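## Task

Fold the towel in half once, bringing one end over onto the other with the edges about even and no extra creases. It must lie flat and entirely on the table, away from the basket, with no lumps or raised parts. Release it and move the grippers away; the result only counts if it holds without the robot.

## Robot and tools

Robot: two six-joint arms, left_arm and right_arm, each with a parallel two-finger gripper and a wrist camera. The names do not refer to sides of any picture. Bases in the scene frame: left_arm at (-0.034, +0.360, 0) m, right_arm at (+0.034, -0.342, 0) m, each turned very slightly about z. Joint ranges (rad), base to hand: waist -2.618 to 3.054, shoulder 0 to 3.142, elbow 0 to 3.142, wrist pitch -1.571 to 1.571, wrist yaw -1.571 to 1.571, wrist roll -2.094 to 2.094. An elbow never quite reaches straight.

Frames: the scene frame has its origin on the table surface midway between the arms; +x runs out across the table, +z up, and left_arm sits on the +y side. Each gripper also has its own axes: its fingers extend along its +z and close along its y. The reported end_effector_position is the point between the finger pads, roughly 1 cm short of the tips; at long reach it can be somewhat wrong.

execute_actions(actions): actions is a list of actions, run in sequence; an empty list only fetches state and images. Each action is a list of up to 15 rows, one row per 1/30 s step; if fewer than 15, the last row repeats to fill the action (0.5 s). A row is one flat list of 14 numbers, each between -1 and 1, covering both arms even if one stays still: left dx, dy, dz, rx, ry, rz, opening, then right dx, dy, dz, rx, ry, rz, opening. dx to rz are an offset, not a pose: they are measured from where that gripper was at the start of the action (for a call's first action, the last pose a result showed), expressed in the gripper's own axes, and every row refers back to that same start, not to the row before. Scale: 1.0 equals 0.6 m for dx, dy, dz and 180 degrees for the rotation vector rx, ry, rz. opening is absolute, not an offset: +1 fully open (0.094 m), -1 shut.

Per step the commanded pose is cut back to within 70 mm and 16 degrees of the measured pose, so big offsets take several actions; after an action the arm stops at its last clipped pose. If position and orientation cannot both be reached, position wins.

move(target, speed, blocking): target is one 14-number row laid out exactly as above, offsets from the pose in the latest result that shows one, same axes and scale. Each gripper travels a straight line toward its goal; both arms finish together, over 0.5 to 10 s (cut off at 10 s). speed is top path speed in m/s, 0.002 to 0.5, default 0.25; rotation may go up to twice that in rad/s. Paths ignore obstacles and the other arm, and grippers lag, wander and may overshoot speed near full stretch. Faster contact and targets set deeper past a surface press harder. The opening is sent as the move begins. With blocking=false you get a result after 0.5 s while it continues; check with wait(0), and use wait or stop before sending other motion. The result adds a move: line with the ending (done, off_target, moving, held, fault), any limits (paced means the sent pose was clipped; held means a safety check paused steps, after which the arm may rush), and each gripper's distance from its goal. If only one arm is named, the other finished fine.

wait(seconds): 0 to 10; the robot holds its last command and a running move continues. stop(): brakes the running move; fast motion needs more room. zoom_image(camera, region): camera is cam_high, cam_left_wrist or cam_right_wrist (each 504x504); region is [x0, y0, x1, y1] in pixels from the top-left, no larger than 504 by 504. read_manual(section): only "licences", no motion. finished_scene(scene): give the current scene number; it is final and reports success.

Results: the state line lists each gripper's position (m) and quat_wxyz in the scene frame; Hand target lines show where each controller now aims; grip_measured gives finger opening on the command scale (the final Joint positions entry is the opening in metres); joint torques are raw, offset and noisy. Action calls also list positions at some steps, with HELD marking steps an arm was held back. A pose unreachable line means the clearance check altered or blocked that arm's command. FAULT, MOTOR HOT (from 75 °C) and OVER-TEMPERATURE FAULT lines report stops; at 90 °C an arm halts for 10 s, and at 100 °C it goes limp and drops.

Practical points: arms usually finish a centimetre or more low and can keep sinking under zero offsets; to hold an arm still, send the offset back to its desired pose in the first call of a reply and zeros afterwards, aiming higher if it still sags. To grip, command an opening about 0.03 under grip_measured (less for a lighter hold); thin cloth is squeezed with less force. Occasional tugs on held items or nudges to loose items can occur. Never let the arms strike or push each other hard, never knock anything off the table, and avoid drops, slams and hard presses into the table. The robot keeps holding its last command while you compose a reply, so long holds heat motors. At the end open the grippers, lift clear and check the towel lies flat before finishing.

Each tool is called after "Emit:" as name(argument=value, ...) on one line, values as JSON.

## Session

Emit:
execute_actions(actions=[])

Scene clock: 0.00 s.
left_arm: end_effector_position=(+0.3452, +0.3380, +0.4053) grip_measured=+1.000 end_effector_quat_wxyz=(+0.706, +0.016, +0.708, -0.020) | right_arm: end_effector_position=(+0.4110, -0.3026, +0.4116) grip_measured=+1.000 end_effector_quat_wxyz=(+0.712, -0.033, +0.700, +0.038)
Joint positions: left_arm=[-0.012  1.038  1.038 -0.004 -0.017 -0.005  0.094] | right_arm=[-0.016  1.036  1.042  0.011 -0.     0.007  0.094]
Joint velocities: left_arm=[-0.042  0.002 -0.002 -0.007  0.051 -0.007  0.   ] | right_arm=[-0.007  0.007 -0.007  0.066 -0.007  0.007  0.   ]
Joint torques (N m, as the arm reports them, + toward a larger angle): no reading
Hand target (left_arm): +0.343, +0.338, +0.412; +0.711, +0.016, +0.703, -0.021
Hand target (right_arm): +0.409, -0.303, +0.411; +0.710, -0.033, +0.703, +0.038

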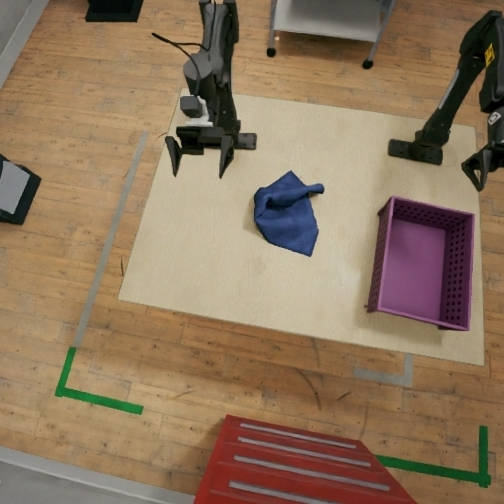

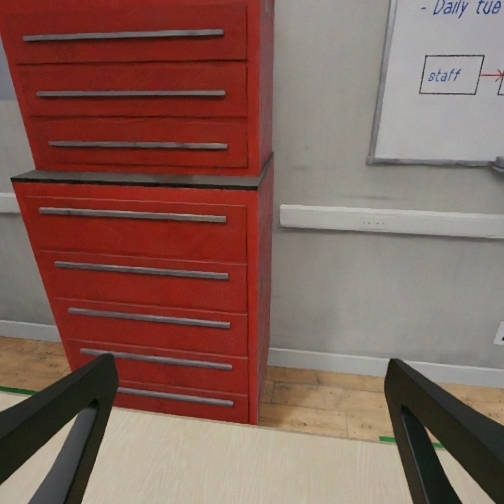

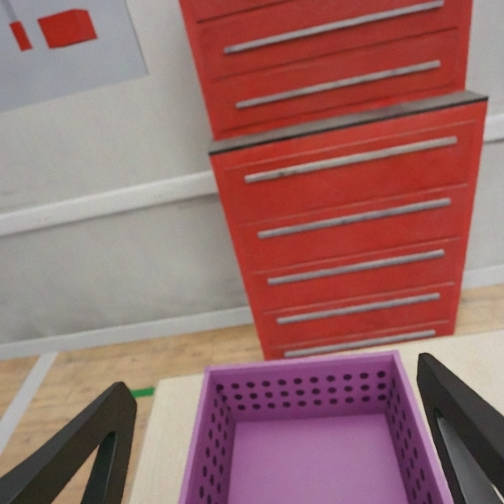

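Emit:
zoom_image(camera="cam_high", region=[230, 155, 350, 270])

Region (230, 155, 350, 270) of cam_high's 504x504 image, scaled by 4.200, with more detail than that image has; it fills the top 483 rows of this view, and the rest is white.

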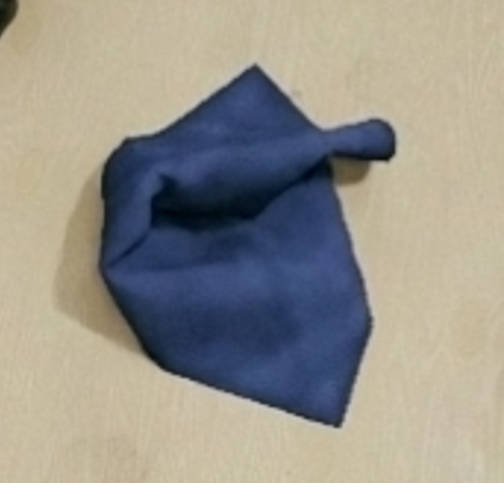

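Emit:
move(target=[0,0,0,0,0,0,1, 0.55,0.52,-0.3,0,0.5,0,0.3], speed=0.35)

Emit:
move(target=[0,0,0,0,0,0,1, 0,0,0,0,0,-0.45,0.3], speed=0.5)

Scene clock: 14.17 s.
left_arm: end_effector_position=(+0.3452, +0.3380, +0.4053) grip_measured=+1.000 end_effector_quat_wxyz=(+0.706, +0.016, +0.708, -0.020) | right_arm: end_effector_position=(+0.2068, -0.0133, +0.0769) grip_measured=+0.303 end_effector_quat_wxyz=(+0.007, -0.045, +0.999, +0.006)
Joint positions: left_arm=[-0.012  1.038  1.038 -0.004 -0.017 -0.005  0.094] | right_arm=[ 0.971  1.949  1.555 -1.16   0.006  0.996  0.061]
Joint velocities: left_arm=[-0.007 -0.007  0.007  0.037  0.051 -0.095  0.   ] | right_arm=[-0.007 -0.002 -0.017 -0.022 -0.022 -0.022 -0.   ]
Joint torques (N m, as the arm reports them, + toward a larger angle): left_arm=[-0.06 -2.29  8.69  1.77  0.03 -0.01] | right_arm=[ 0.66 -7.94  7.25  0.09 -0.04  0.08]
Hand target (left_arm): +0.345, +0.338, +0.405; +0.706, +0.016, +0.708, -0.020
Hand target (right_arm): +0.204, -0.008, +0.080; +0.004, -0.047, +0.999, +0.008
Off the commanded pose (left_arm): 0.000 m, 0 deg.
Off the commanded pose (right_arm): 0.007 m, 1 deg.
move: done

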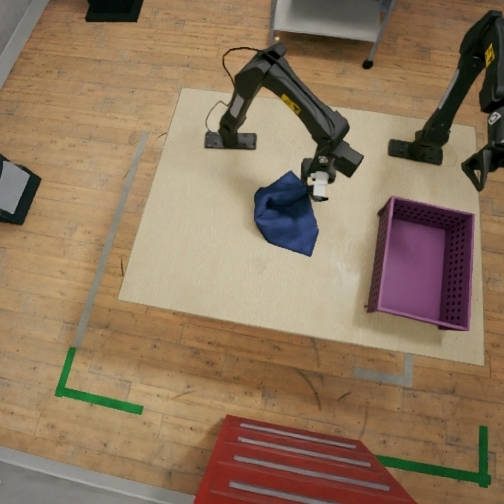

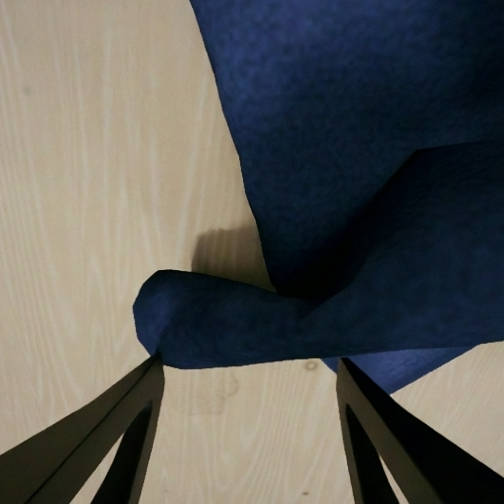

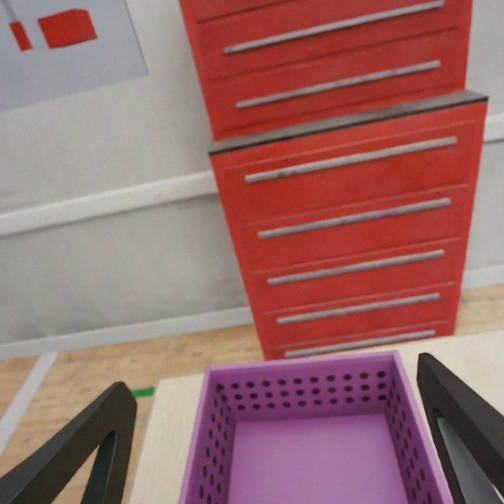

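Scene clock: 16.33 s.
left_arm: end_effector_position=(+0.3452, +0.3380, +0.4053) grip_measured=+1.000 end_effector_quat_wxyz=(+0.706, +0.016, +0.708, -0.020) | right_arm: end_effector_position=(+0.2068, -0.0133, +0.0769) grip_measured=+0.303 end_effector_quat_wxyz=(+0.009, -0.680, +0.733, -0.000)
Joint positions: left_arm=[-0.012  1.038  1.038 -0.004 -0.017 -0.005  0.094] | right_arm=[ 0.971  1.949  1.555 -1.16   0.006 -0.409  0.061]
Joint velocities: left_arm=[-0.022 -0.032 -0.032  0.066 -0.007 -0.051  0.   ] | right_arm=[ 0.017  0.002  0.002 -0.051 -0.007 -0.022 -0.   ]
Joint torques (N m, as the arm reports them, + toward a larger angle): left_arm=[-0.06 -2.23  8.68  1.78  0.02  0.  ] | right_arm=[ 0.   -8.67  5.45  0.21 -0.01 -0.03]
Hand target (left_arm): +0.345, +0.338, +0.405; +0.706, +0.016, +0.708, -0.020
Hand target (right_arm): +0.207, -0.013, +0.077; -0.009, +0.683, -0.730, +0.000
Off the commanded pose (left_arm): 0.000 m, 0 deg.
Off the commanded pose (right_arm): 0.000 m, 0 deg.
move: done

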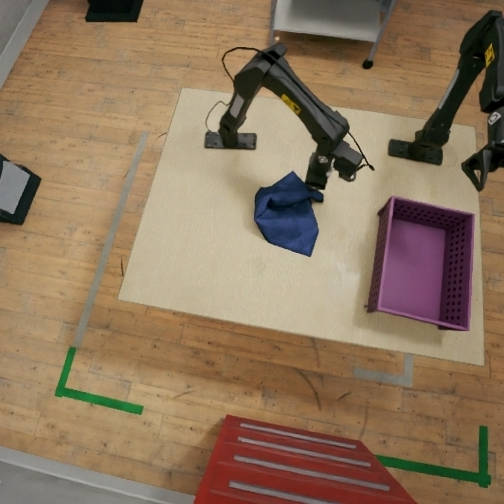

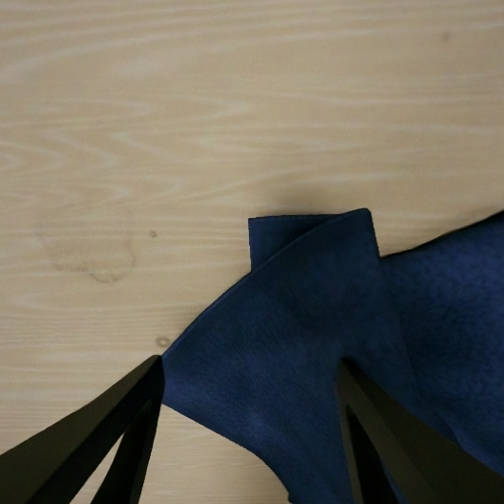

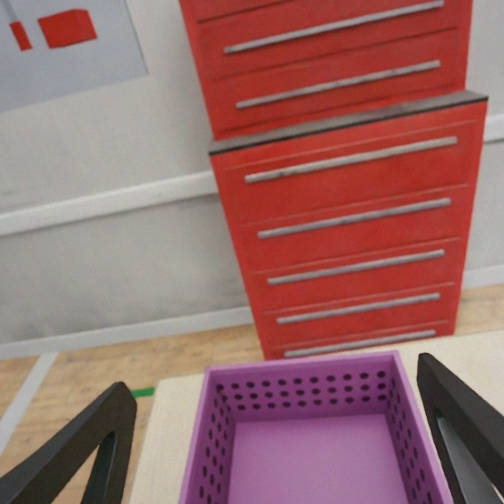

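Emit:
move(target=[0,0,0,0,0,0,1, 0.09,0.075,0.02,0.015,0,0,0])

Scene clock: 25.47 s.
left_arm: end_effector_position=(+0.3452, +0.3380, +0.4053) grip_measured=+1.000 end_effector_quat_wxyz=(+0.706, +0.016, +0.708, -0.020) | right_arm: end_effector_position=(+0.1603, -0.0613, +0.0637) grip_measured=+0.003 end_effector_quat_wxyz=(+0.019, -0.680, +0.733, -0.014)
Joint positions: left_arm=[-0.012  1.038  1.038 -0.004 -0.017 -0.005  0.094] | right_arm=[ 1.053  1.719  1.207 -1.036  0.041 -0.326  0.047]
Joint velocities: left_arm=[ 0.017  0.017 -0.002 -0.022  0.007  0.007  0.   ] | right_arm=[-0.017  0.007 -0.012 -0.022  0.037 -0.007  0.   ]
Joint torques (N m, as the arm reports them, + toward a larger angle): left_arm=[-0.08 -2.16  8.65  1.78  0.   -0.02] | right_arm=[ 0.55 -7.98  3.68  0.29  0.09  0.13]
Hand target (left_arm): +0.345, +0.338, +0.405; +0.706, +0.016, +0.708, -0.020
Hand target (right_arm): +0.158, -0.064, +0.064; -0.025, +0.680, -0.733, +0.016
Off the commanded pose (left_arm): 0.000 m, 0 deg.
Off the commanded pose (right_arm): 0.003 m, 1 deg.
move: done

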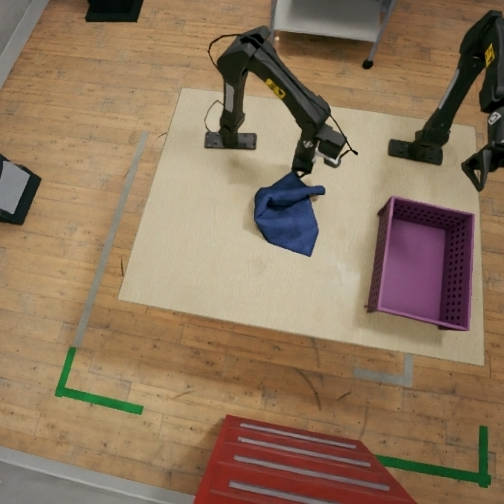

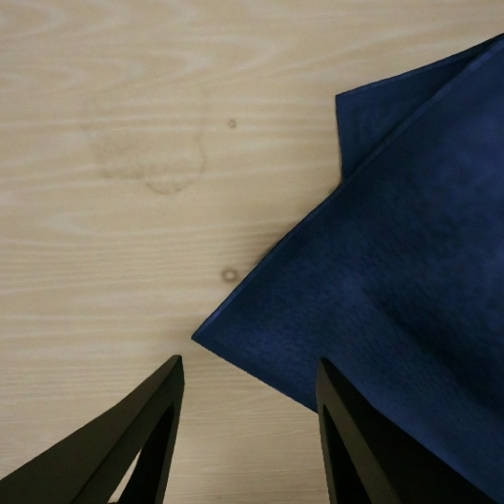

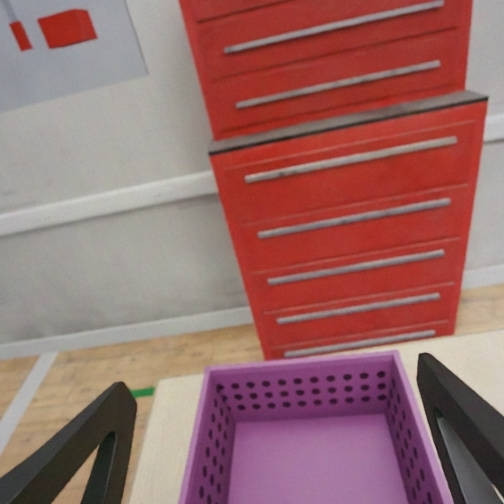

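Emit:
move(target=[0,0,0,0,0,0,1, 0.04,0.017,0.105,0,0,0,0], speed=0.1)

Emit:
move(target=[0,0,0,0,0,0,1, 0,0,0.015,0,0,0,-1])

Emit:
move(target=[0,0,0,0,0,0,1, 0.1,-0.1,-0.3,0,0,0,-1], speed=0.15)

Scene clock: 38.83 s.
left_arm: end_effector_position=(+0.3452, +0.3380, +0.4053) grip_measured=+1.000 end_effector_quat_wxyz=(+0.706, +0.016, +0.708, -0.020) | right_arm: end_effector_position=(+0.1522, -0.0828, +0.0131) grip_measured=+0.003 end_effector_quat_wxyz=(+0.016, -0.679, +0.733, -0.018)
Joint positions: left_arm=[-0.012  1.038  1.038 -0.004 -0.017 -0.005  0.094] | right_arm=[ 1.053  1.716  0.986 -0.827  0.047 -0.326  0.047]
Joint velocities: left_arm=[-0.012  0.007 -0.007 -0.037 -0.066 -0.051  0.   ] | right_arm=[ 0.002 -0.017  0.012 -0.081 -0.037 -0.022  0.001]
Joint torques (N m, as the arm reports them, + toward a larger angle): left_arm=[-0.05 -2.28  8.62  1.79  0.02  0.01] | right_arm=[-0.24 -5.64  1.7   0.76 -0.01 -0.01]
Hand target (left_arm): +0.345, +0.338, +0.405; +0.706, +0.016, +0.708, -0.020
Hand target (right_arm): +0.151, -0.085, +0.001; -0.018, +0.680, -0.733, +0.015
Off the commanded pose (left_arm): 0.000 m, 0 deg.
Off the commanded pose (right_arm): 0.013 m, 1 deg.
move: off_target (right_arm)

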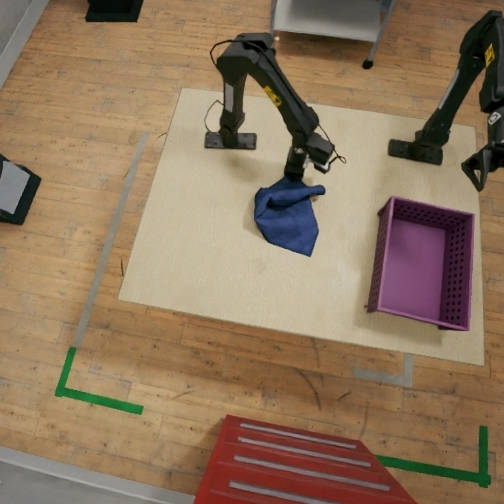

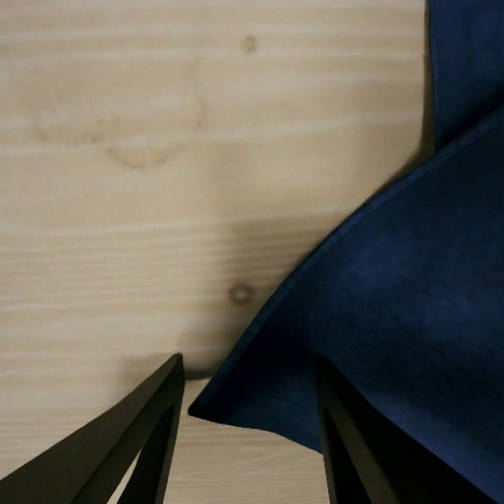

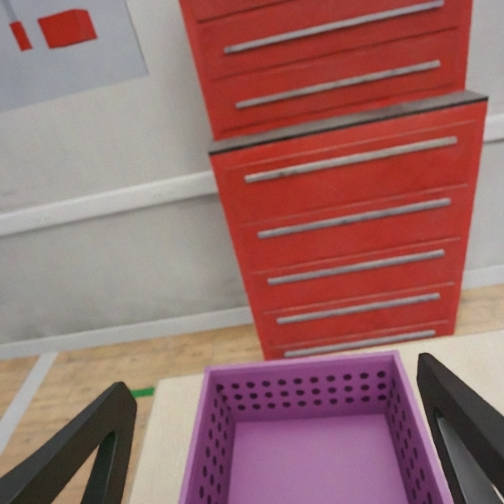

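Scene clock: 39.53 s.
left_arm: end_effector_position=(+0.3452, +0.3380, +0.4053) grip_measured=+1.000 end_effector_quat_wxyz=(+0.706, +0.016, +0.708, -0.020) | right_arm: end_effector_position=(+0.1573, -0.0830, +0.0146) grip_measured=-0.947 end_effector_quat_wxyz=(+0.026, -0.679, +0.733, -0.028)
Joint positions: left_arm=[-0.012  1.038  1.038 -0.004 -0.017 -0.005  0.094] | right_arm=[ 1.052  1.711  0.986 -0.822  0.073 -0.326  0.002]
Joint velocities: left_arm=[-0.017 -0.022 -0.007  0.022 -0.037 -0.051  0.   ] | right_arm=[-0.017 -0.007  0.002 -0.022  0.007  0.022 -0.001]
Joint torques (N m, as the arm reports them, + toward a larger angle): left_arm=[-0.09 -2.16  8.75  1.77  0.   -0.03] | right_arm=[ 0.   -4.87  3.52  0.5  -0.18  0.  ]
Hand target (left_arm): +0.345, +0.338, +0.405; +0.706, +0.016, +0.708, -0.020
Hand target (right_arm): +0.153, -0.083, +0.005; -0.016, +0.679, -0.733, +0.019
Off the commanded pose (left_arm): 0.000 m, 0 deg.
Off the commanded pose (right_arm): 0.012 m, 2 deg.
move: off_target (right_arm)

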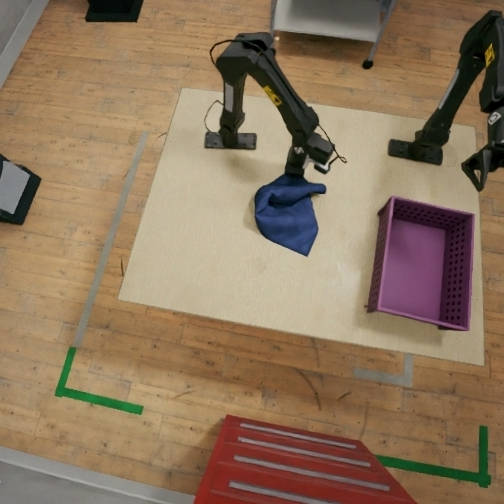

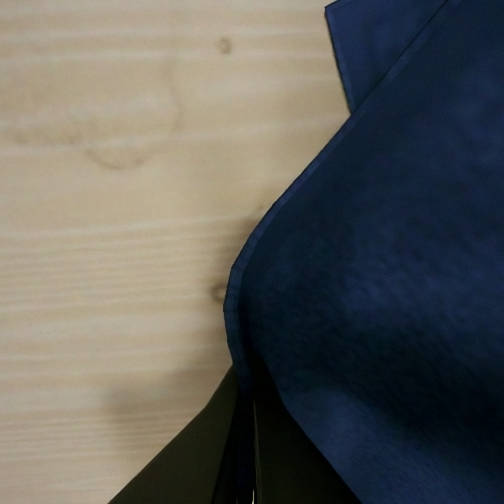

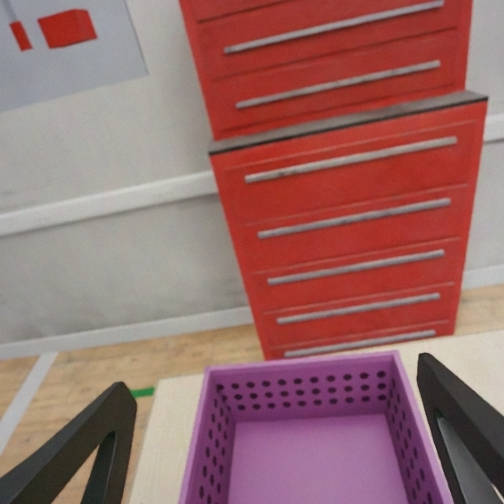

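Scene clock: 41.50 s.
left_arm: end_effector_position=(+0.3452, +0.3380, +0.4053) grip_measured=+1.000 end_effector_quat_wxyz=(+0.706, +0.016, +0.708, -0.020) | right_arm: end_effector_position=(+0.1981, -0.1435, +0.1894) grip_measured=-0.947 end_effector_quat_wxyz=(+0.015, -0.681, +0.731, -0.036)
Joint positions: left_arm=[-0.012  1.038  1.038 -0.004 -0.017 -0.005  0.094] | right_arm=[ 0.812  1.52   1.5   -1.534  0.076 -0.572  0.002]
Joint velocities: left_arm=[-0.037 -0.002 -0.002 -0.022 -0.022  0.007  0.   ] | right_arm=[-0.017  0.002 -0.007 -0.051 -0.007  0.022  0.   ]
Joint torques (N m, as the arm reports them, + toward a larger angle): left_arm=[-0.01 -2.3   8.58  1.77 -0.01 -0.02] | right_arm=[-0.69 -5.85  7.14  0.12 -0.01 -0.03]
Hand target (left_arm): +0.345, +0.338, +0.405; +0.706, +0.016, +0.708, -0.020
Hand target (right_arm): +0.200, -0.144, +0.199; -0.027, +0.679, -0.733, +0.031
Off the commanded pose (left_arm): 0.000 m, 0 deg.
Off the commanded pose (right_arm): 0.010 m, 2 deg.
move: done

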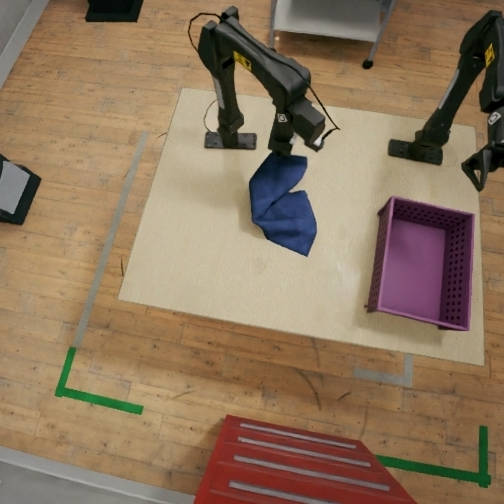

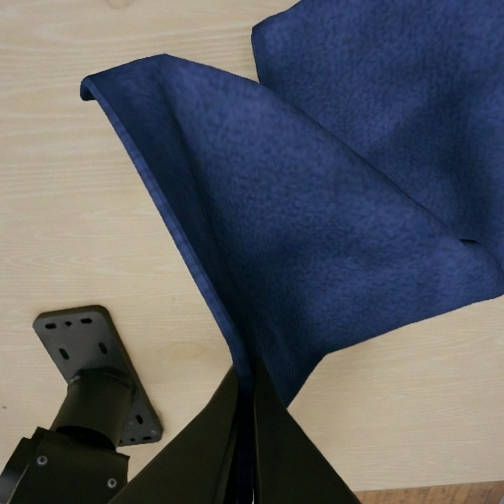

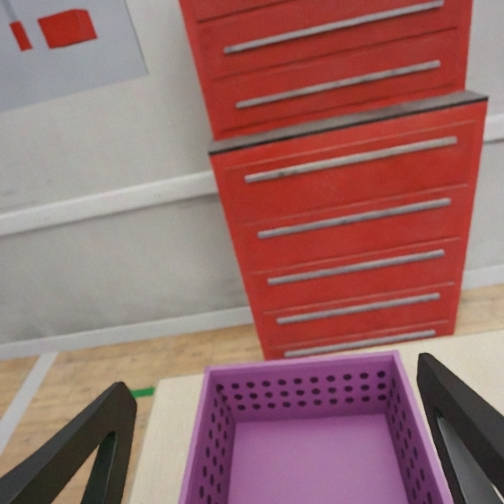

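Emit:
move(target=[0,0,0,0,0,0,1, 0.57,-0.41,0.2,0,0,0.25,-1], speed=0.15)

Emit:
move(target=[0,0,0,0,0,0,1, 0,0,0,0,0,0,0.3])

Emit:
move(target=[0,0,0,0,0,0,1, 0.25,0.1,-0.2,0,0,0,0.3])

Emit:
zoom_image(camera="cam_high", region=[130, 150, 350, 320])

Scene clock: 52.33 s.
left_arm: end_effector_position=(+0.3452, +0.3380, +0.4053) grip_measured=+1.000 end_effector_quat_wxyz=(+0.706, +0.016, +0.708, -0.020) | right_arm: end_effector_position=(+0.4275, -0.5066, +0.1013) grip_measured=-0.947 end_effector_quat_wxyz=(+0.025, -0.355, +0.933, -0.047)
Joint positions: left_arm=[-0.012  1.038  1.038 -0.004 -0.017 -0.005  0.094] | right_arm=[-0.501  2.084  1.843 -1.23   0.035 -1.113  0.002]
Joint velocities: left_arm=[-0.027 -0.002 -0.007  0.066 -0.037  0.007  0.   ] | right_arm=[ 0.002 -0.002  0.027  0.095 -0.037 -0.022 -0.001]
Joint torques (N m, as the arm reports them, + toward a larger angle): left_arm=[-0.01 -2.26  8.59  1.78  0.01  0.  ] | right_arm=[-0.28 -8.84  7.56  0.26 -0.1   0.13]
Hand target (left_arm): +0.345, +0.338, +0.405; +0.706, +0.016, +0.708, -0.020
Hand target (right_arm): +0.429, -0.507, +0.102; +0.027, -0.350, +0.936, -0.038
Off the commanded pose (left_arm): 0.000 m, 0 deg.
Off the commanded pose (right_arm): 0.005 m, 2 deg.
move: done

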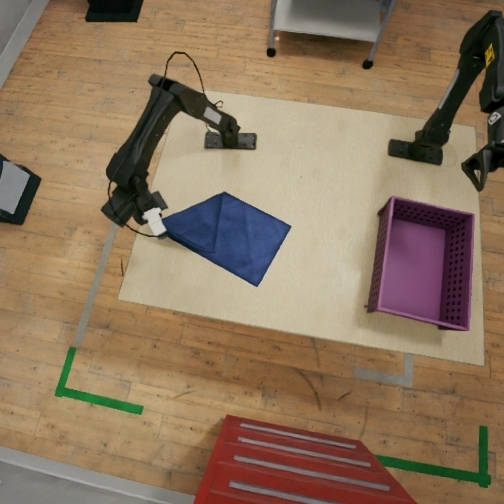

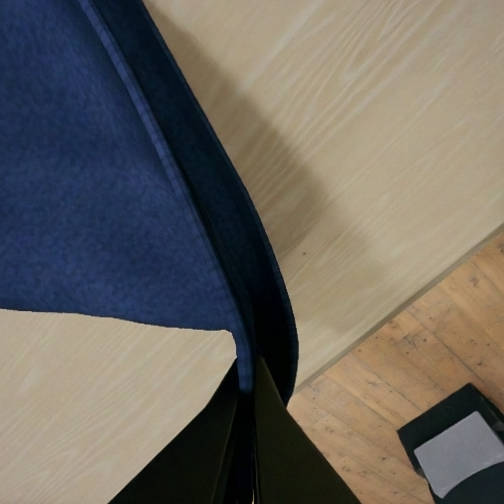

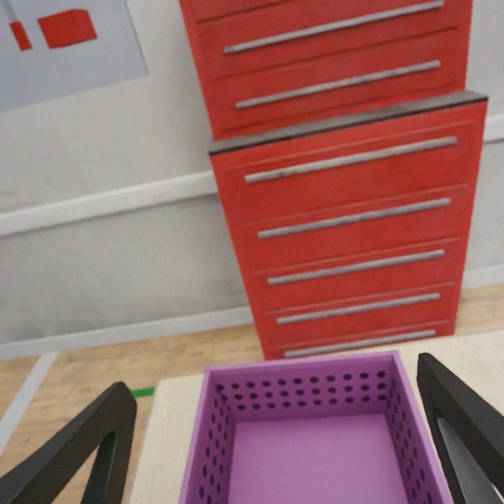

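Scene clock: 52.83 s.
left_arm: end_effector_position=(+0.3452, +0.3380, +0.4053) grip_measured=+1.000 end_effector_quat_wxyz=(+0.706, +0.016, +0.708, -0.020) | right_arm: end_effector_position=(+0.4276, -0.5066, +0.1014) grip_measured=+0.297 end_effector_quat_wxyz=(+0.025, -0.355, +0.933, -0.047)
Joint positions: left_arm=[-0.012  1.038  1.038 -0.004 -0.017 -0.005  0.094] | right_arm=[-0.501  2.084  1.843 -1.23   0.035 -1.113  0.061]
Joint velocities: left_arm=[-0.007  0.012 -0.012 -0.095  0.007 -0.007  0.   ] | right_arm=[ 0.012  0.002  0.012 -0.037  0.007  0.081  0.   ]
Joint torques (N m, as the arm reports them, + toward a larger angle): left_arm=[-0.03 -2.13  8.73  1.78  0.03 -0.03] | right_arm=[ 0.04 -9.87  5.65  0.35  0.03  0.03]
Hand target (left_arm): +0.345, +0.338, +0.405; +0.706, +0.016, +0.708, -0.020
Hand target (right_arm): +0.428, -0.507, +0.101; +0.025, -0.355, +0.933, -0.047
Off the commanded pose (left_arm): 0.000 m, 0 deg.
Off the commanded pose (right_arm): 0.000 m, 0 deg.
move: done

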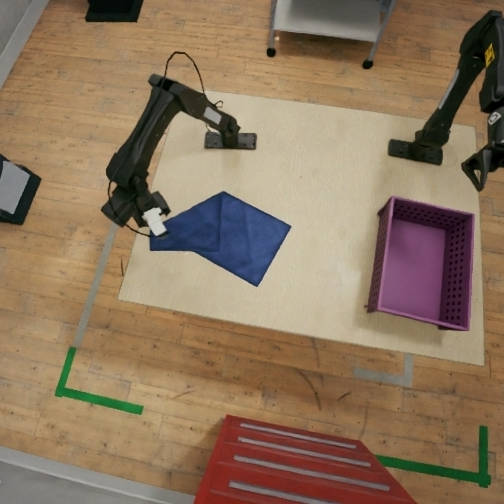

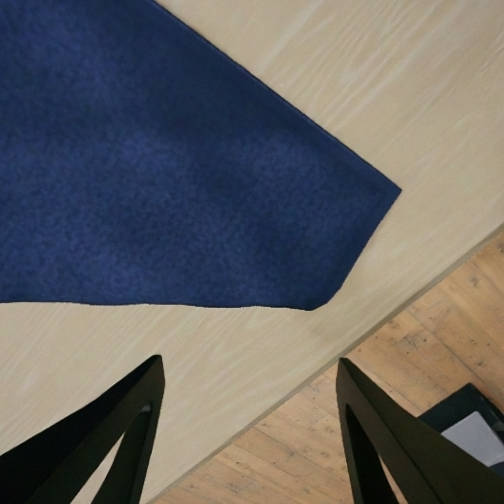

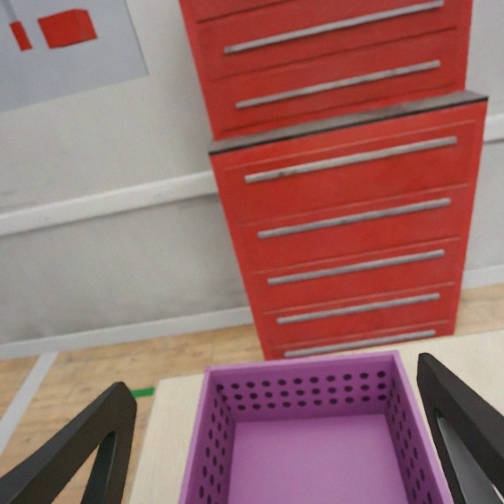

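Scene clock: 54.27 s.
left_arm: end_effector_position=(+0.3452, +0.3380, +0.4053) grip_measured=+1.000 end_effector_quat_wxyz=(+0.706, +0.016, +0.708, -0.020) | right_arm: end_effector_position=(+0.2681, -0.5577, +0.2053) grip_measured=+0.297 end_effector_quat_wxyz=(+0.012, -0.353, +0.934, -0.047)
Joint positions: left_arm=[-0.012  1.038  1.038 -0.004 -0.017 -0.005  0.094] | right_arm=[-0.854  1.698  1.747 -1.526  0.021 -1.461  0.061]
Joint velocities: left_arm=[-0.007 -0.012  0.012 -0.022  0.007  0.022  0.   ] | right_arm=[-0.007 -0.012 -0.007  0.007 -0.037 -0.051 -0.002]
Joint torques (N m, as the arm reports them, + toward a larger angle): left_arm=[-0.04 -2.26  8.61  1.75  0.01  0.01] | right_arm=[-0.2  -7.3   6.78  0.22 -0.13  0.02]
Hand target (left_arm): +0.345, +0.338, +0.405; +0.706, +0.016, +0.708, -0.020
Hand target (right_arm): +0.268, -0.555, +0.214; +0.022, -0.355, +0.933, -0.049
Off the commanded pose (left_arm): 0.000 m, 0 deg.
Off the commanded pose (right_arm): 0.009 m, 1 deg.
move: done

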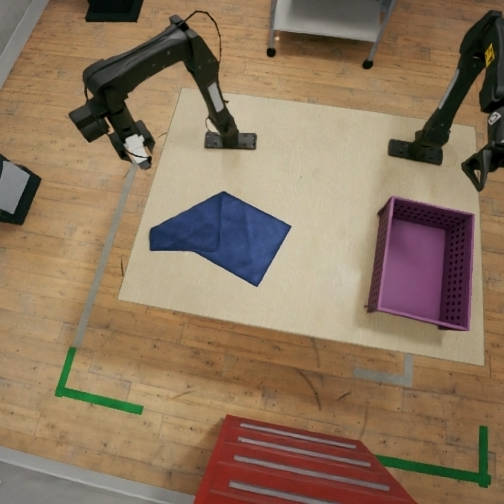

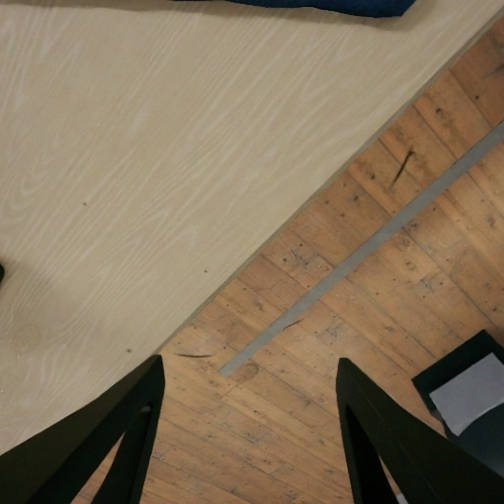

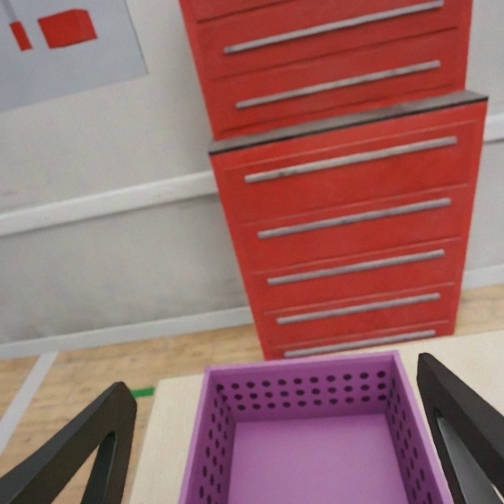

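Region (130, 150, 350, 320) of cam_high's 504x504 image, scaled by 2.291, with more detail than that image has; it fills the top 389 rows of this view, and the rest is white.

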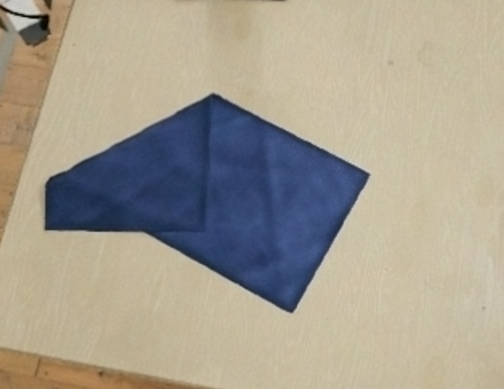

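Emit:
move(target=[0,0,0,0,0,0,1, -0.43,-0.1,0.2,0,0,0.685,0], speed=0.4)

Scene clock: 70.30 s.
left_arm: end_effector_position=(+0.3452, +0.3380, +0.4053) grip_measured=+1.000 end_effector_quat_wxyz=(+0.706, +0.016, +0.708, -0.020) | right_arm: end_effector_position=(+0.5065, -0.4388, +0.0935) grip_measured=+0.003 end_effector_quat_wxyz=(+0.050, +0.654, +0.755, +0.005)
Joint positions: left_arm=[-0.012  1.038  1.038 -0.004 -0.017 -0.005  0.094] | right_arm=[-0.306  2.377  2.293 -1.396  0.042  1.237  0.047]
Joint velocities: left_arm=[-0.027 -0.012  0.017 -0.022 -0.051 -0.037  0.   ] | right_arm=[-0.007  0.002 -0.007  0.022  0.022 -0.007  0.001]
Joint torques (N m, as the arm reports them, + toward a larger angle): left_arm=[-0.04 -2.19  8.73  1.8   0.02  0.  ] | right_arm=[ 0.5  -9.88  7.49  0.2   0.17  0.07]
Hand target (left_arm): +0.345, +0.338, +0.405; +0.706, +0.016, +0.708, -0.020
Hand target (right_arm): +0.507, -0.438, +0.089; +0.046, +0.655, +0.755, -0.007
Off the commanded pose (left_arm): 0.000 m, 0 deg.
Off the commanded pose (right_arm): 0.006 m, 2 deg.
move: done

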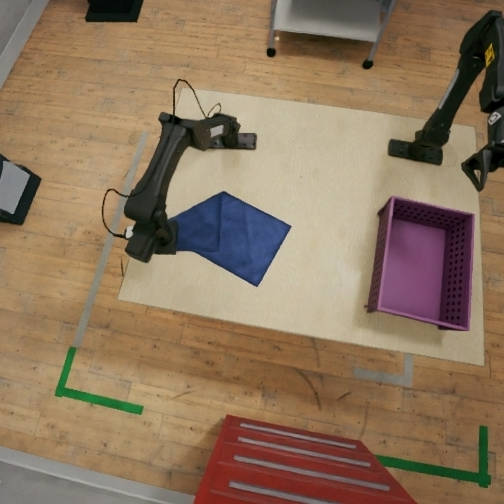

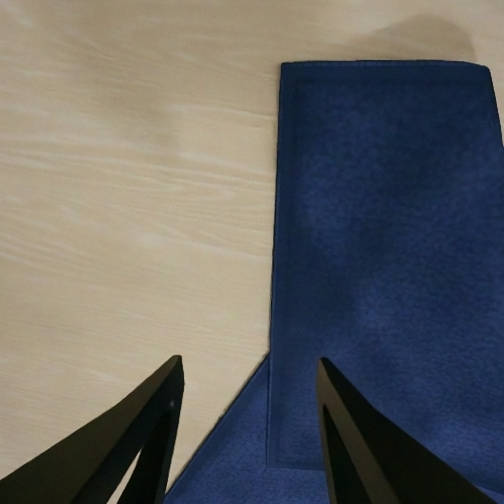

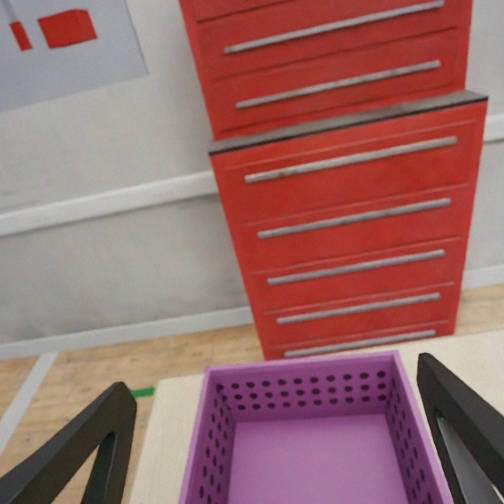

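Emit:
move(target=[0,0,0,0,0,0,1, -0.03,-0.03,0.05,0.036,0,0,0])

Emit:
move(target=[0,0,0,0,0,0,1, 0,0,0.1,0,0,0,0], speed=0.1)

Emit:
move(target=[0,0,0,0,0,0,1, 0,0,0.015,0,0,0,-1])

Emit:
move(target=[0,0,0,0,0,0,1, 0,0,-0.1,0,0,0,-1], speed=0.1)

Scene clock: 79.57 s.
left_arm: end_effector_position=(+0.3452, +0.3380, +0.4053) grip_measured=+1.000 end_effector_quat_wxyz=(+0.706, +0.016, +0.708, -0.020) | right_arm: end_effector_position=(+0.4938, -0.4550, +0.0625) grip_measured=+0.003 end_effector_quat_wxyz=(+0.011, +0.656, +0.754, -0.030)
Joint positions: left_arm=[-0.012  1.038  1.038 -0.004 -0.017 -0.005  0.094] | right_arm=[-0.337  2.458  2.317 -1.439  0.064  1.212  0.047]
Joint velocities: left_arm=[ 0.002 -0.017 -0.002 -0.007 -0.022  0.007  0.   ] | right_arm=[-0.007  0.012  0.012  0.022  0.037  0.007  0.   ]
Joint torques (N m, as the arm reports them, + toward a larger angle): left_arm=[-0.13 -2.15  8.7   1.78  0.04  0.  ] | right_arm=[ -0.38 -11.25   7.33   0.05   0.2    0.01]
Hand target (left_arm): +0.345, +0.338, +0.405; +0.706, +0.016, +0.708, -0.020
Hand target (right_arm): +0.493, -0.461, +0.063; +0.014, +0.656, +0.753, -0.038
Off the commanded pose (left_arm): 0.000 m, 0 deg.
Off the commanded pose (right_arm): 0.006 m, 1 deg.
move: done

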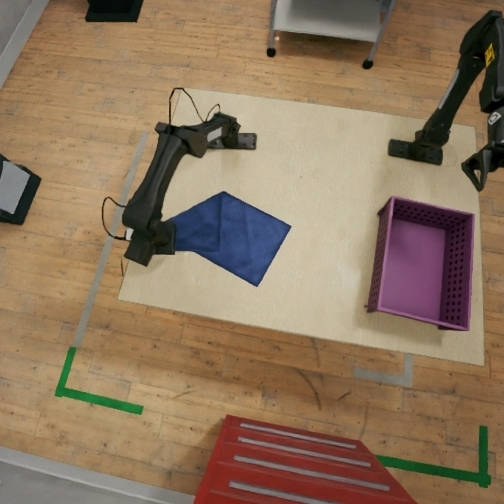

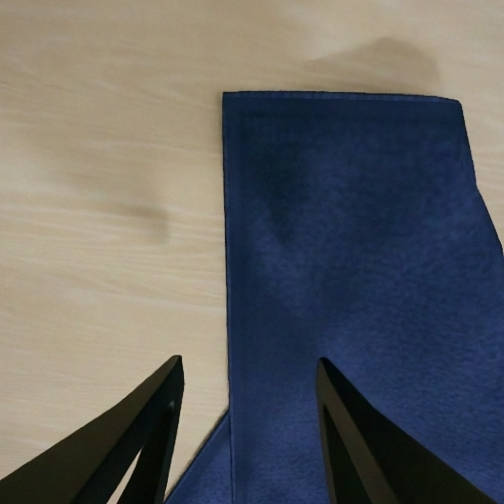

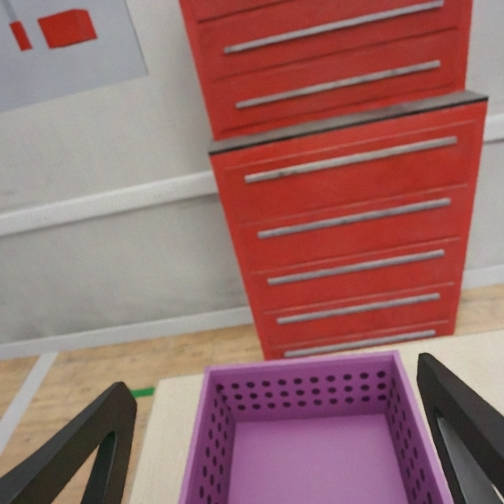

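Scene clock: 80.43 s.
left_arm: end_effector_position=(+0.3452, +0.3380, +0.4053) grip_measured=+1.000 end_effector_quat_wxyz=(+0.706, +0.016, +0.708, -0.020) | right_arm: end_effector_position=(+0.4901, -0.4542, +0.0205) grip_measured=+0.003 end_effector_quat_wxyz=(+0.009, +0.655, +0.755, -0.031)
Joint positions: left_arm=[-0.012  1.038  1.038 -0.004 -0.017 -0.005  0.094] | right_arm=[-0.337  2.439  2.117 -1.262  0.064  1.21   0.047]
Joint velocities: left_arm=[-0.027 -0.017  0.002  0.051  0.022 -0.022  0.   ] | right_arm=[-0.007  0.007  0.007 -0.051 -0.007 -0.081  0.   ]
Joint torques (N m, as the arm reports them, + toward a larger angle): left_arm=[-0.08 -2.24  8.79  1.78 -0.01 -0.06] | right_arm=[ -0.52 -10.83   2.59   0.72   0.03  -0.01]
Hand target (left_arm): +0.345, +0.338, +0.405; +0.706, +0.016, +0.708, -0.020
Hand target (right_arm): +0.491, -0.458, +0.003; +0.010, +0.656, +0.754, -0.031
Off the commanded pose (left_arm): 0.000 m, 0 deg.
Off the commanded pose (right_arm): 0.019 m, 0 deg.
move: off_target (right_arm)

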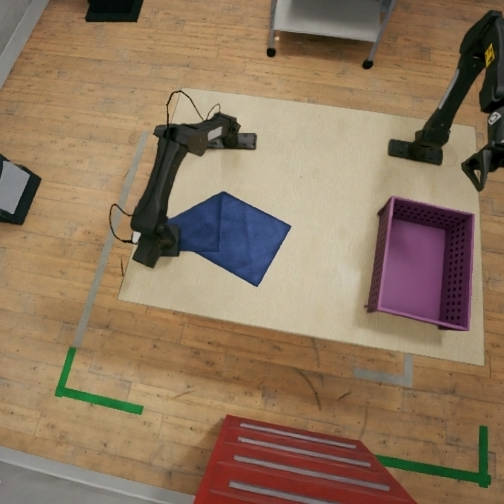

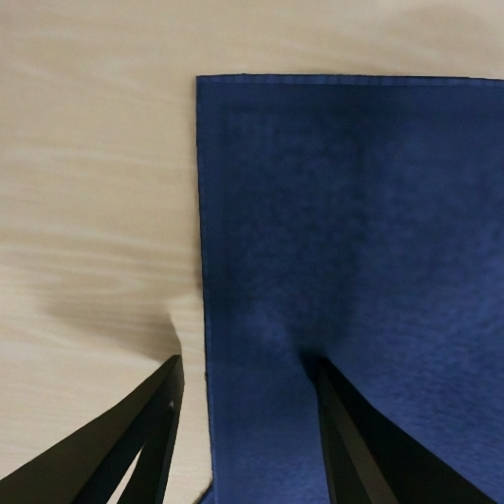

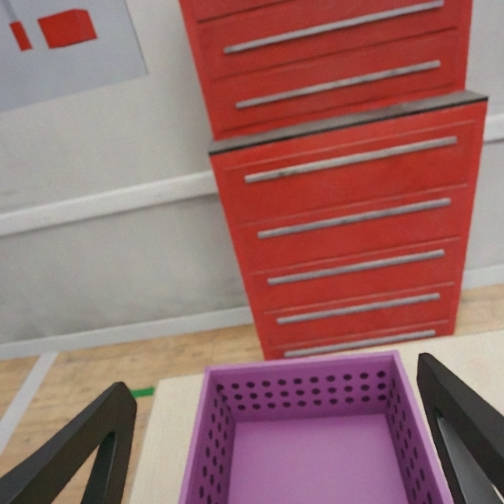

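Scene clock: 81.13 s.
left_arm: end_effector_position=(+0.3452, +0.3380, +0.4053) grip_measured=+1.000 end_effector_quat_wxyz=(+0.706, +0.016, +0.708, -0.020) | right_arm: end_effector_position=(+0.4914, -0.4546, +0.0225) grip_measured=-0.938 end_effector_quat_wxyz=(+0.013, +0.655, +0.755, -0.030)
Joint positions: left_arm=[-0.012  1.038  1.038 -0.004 -0.017 -0.005  0.094] | right_arm=[-0.337  2.434  2.117 -1.258  0.065  1.21   0.003]
Joint velocities: left_arm=[ 0.027 -0.007  0.017  0.007 -0.037 -0.037  0.   ] | right_arm=[-0.012 -0.002 -0.002 -0.095 -0.037 -0.066 -0.   ]
Joint torques (N m, as the arm reports them, + toward a larger angle): left_arm=[-0.07 -2.23  8.61  1.77  0.01 -0.02] | right_arm=[ -0.11 -11.38   3.41   0.43   0.02   0.03]
Hand target (left_arm): +0.345, +0.338, +0.405; +0.706, +0.016, +0.708, -0.020
Hand target (right_arm): +0.490, -0.455, +0.012; +0.009, +0.655, +0.755, -0.032
Off the commanded pose (left_arm): 0.000 m, 0 deg.
Off the commanded pose (right_arm): 0.011 m, 0 deg.
move: off_target (right_arm)

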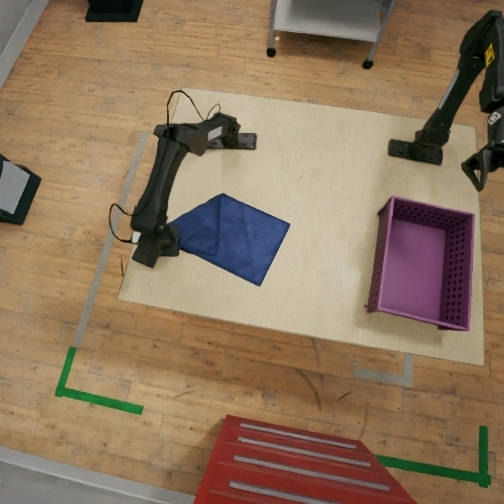

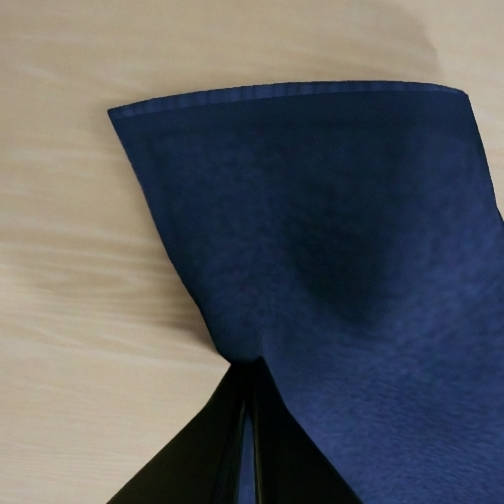

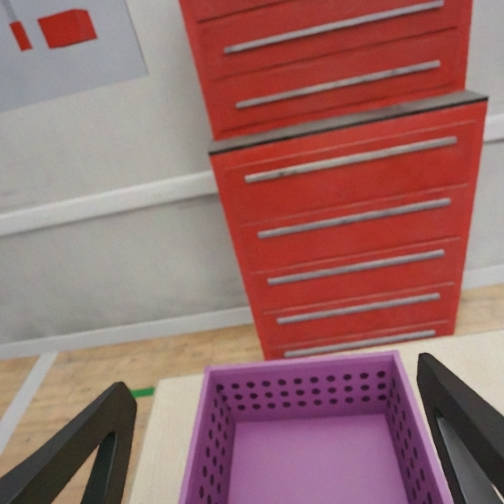

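Scene clock: 82.37 s.
left_arm: end_effector_position=(+0.3452, +0.3380, +0.4053) grip_measured=+1.000 end_effector_quat_wxyz=(+0.706, +0.016, +0.708, -0.020) | right_arm: end_effector_position=(+0.4915, -0.4546, +0.0863) grip_measured=-0.938 end_effector_quat_wxyz=(+0.019, +0.656, +0.754, -0.027)
Joint positions: left_arm=[-0.012  1.038  1.038 -0.004 -0.017 -0.005  0.094] | right_arm=[-0.337  2.434  2.37  -1.499  0.065  1.212  0.003]
Joint velocities: left_arm=[-0.012 -0.007 -0.007  0.066  0.081 -0.037  0.   ] | right_arm=[ 0.012  0.002 -0.012 -0.007 -0.007  0.037  0.   ]
Joint torques (N m, as the arm reports them, + toward a larger angle): left_arm=[-0.07 -2.22  8.58  1.78  0.    0.  ] | right_arm=[  0.64 -10.25   7.28   0.07   0.02   0.07]
Hand target (left_arm): +0.345, +0.338, +0.405; +0.706, +0.016, +0.708, -0.020
Hand target (right_arm): +0.493, -0.451, +0.082; +0.014, +0.655, +0.755, -0.029
Off the commanded pose (left_arm): 0.000 m, 0 deg.
Off the commanded pose (right_arm): 0.005 m, 1 deg.
move: done

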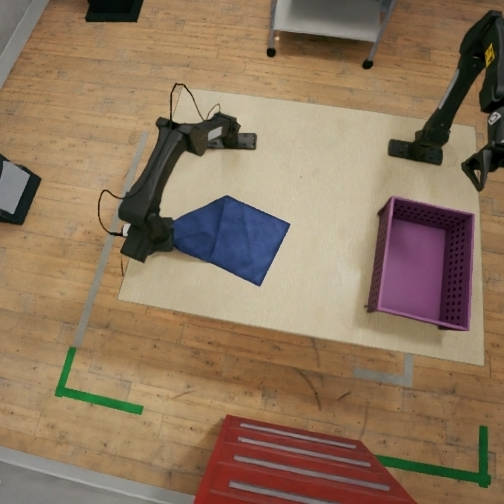

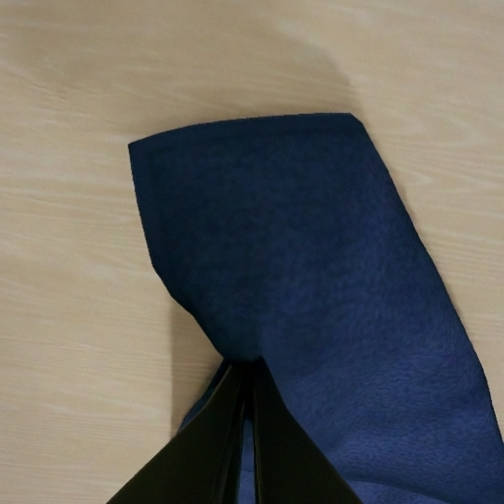

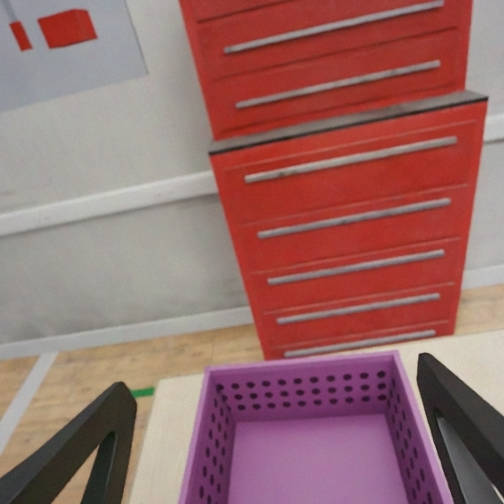

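Emit:
move(target=[0,0,0,0,0,0,1, 0.547,0.064,0.0,0,0,-0.385,-1], speed=0.12)

Scene clock: 105.60 s.
left_arm: end_effector_position=(+0.3452, +0.3380, +0.4053) grip_measured=+1.000 end_effector_quat_wxyz=(+0.706, +0.016, +0.708, -0.020) | right_arm: end_effector_position=(+0.4817, -0.1275, +0.0704) grip_measured=-0.937 end_effector_quat_wxyz=(+0.025, +0.117, +0.993, -0.013)
Joint positions: left_arm=[-0.012  1.038  1.038 -0.004 -0.017 -0.005  0.094] | right_arm=[ 0.345  2.589  2.594 -1.549  0.048  0.696  0.003]
Joint velocities: left_arm=[-0.017 -0.007 -0.002  0.037  0.066  0.007  0.   ] | right_arm=[-0.007 -0.012  0.002  0.051  0.066  0.022 -0.001]
Joint torques (N m, as the arm reports them, + toward a larger angle): left_arm=[-0.06 -2.22  8.72  1.78  0.02 -0.01] | right_arm=[  0.41 -11.14   7.16   0.14   0.     0.  ]
Hand target (left_arm): +0.345, +0.338, +0.405; +0.706, +0.016, +0.708, -0.020
Hand target (right_arm): +0.481, -0.123, +0.066; +0.021, +0.110, +0.994, -0.013
Off the commanded pose (left_arm): 0.000 m, 0 deg.
Off the commanded pose (right_arm): 0.007 m, 4 deg.
joint sent to its limit (right arm) — the command would take joint 4 (wrist pitch) past its lower limit, so that joint was sent only as far as its limit.
move: off_target (right_arm)

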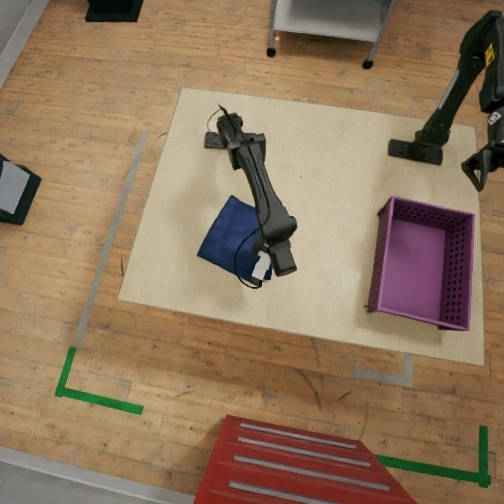

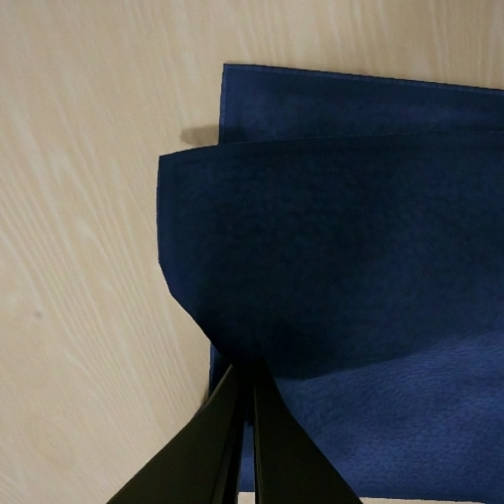

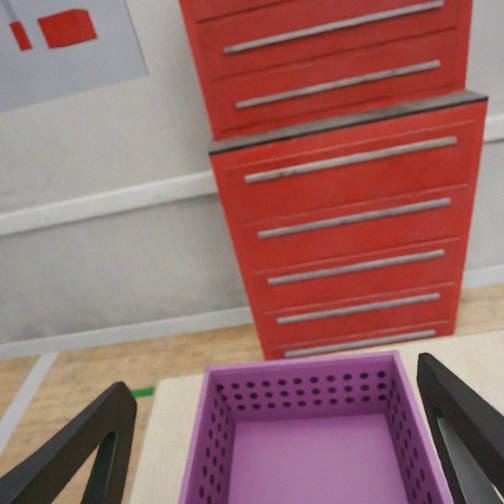

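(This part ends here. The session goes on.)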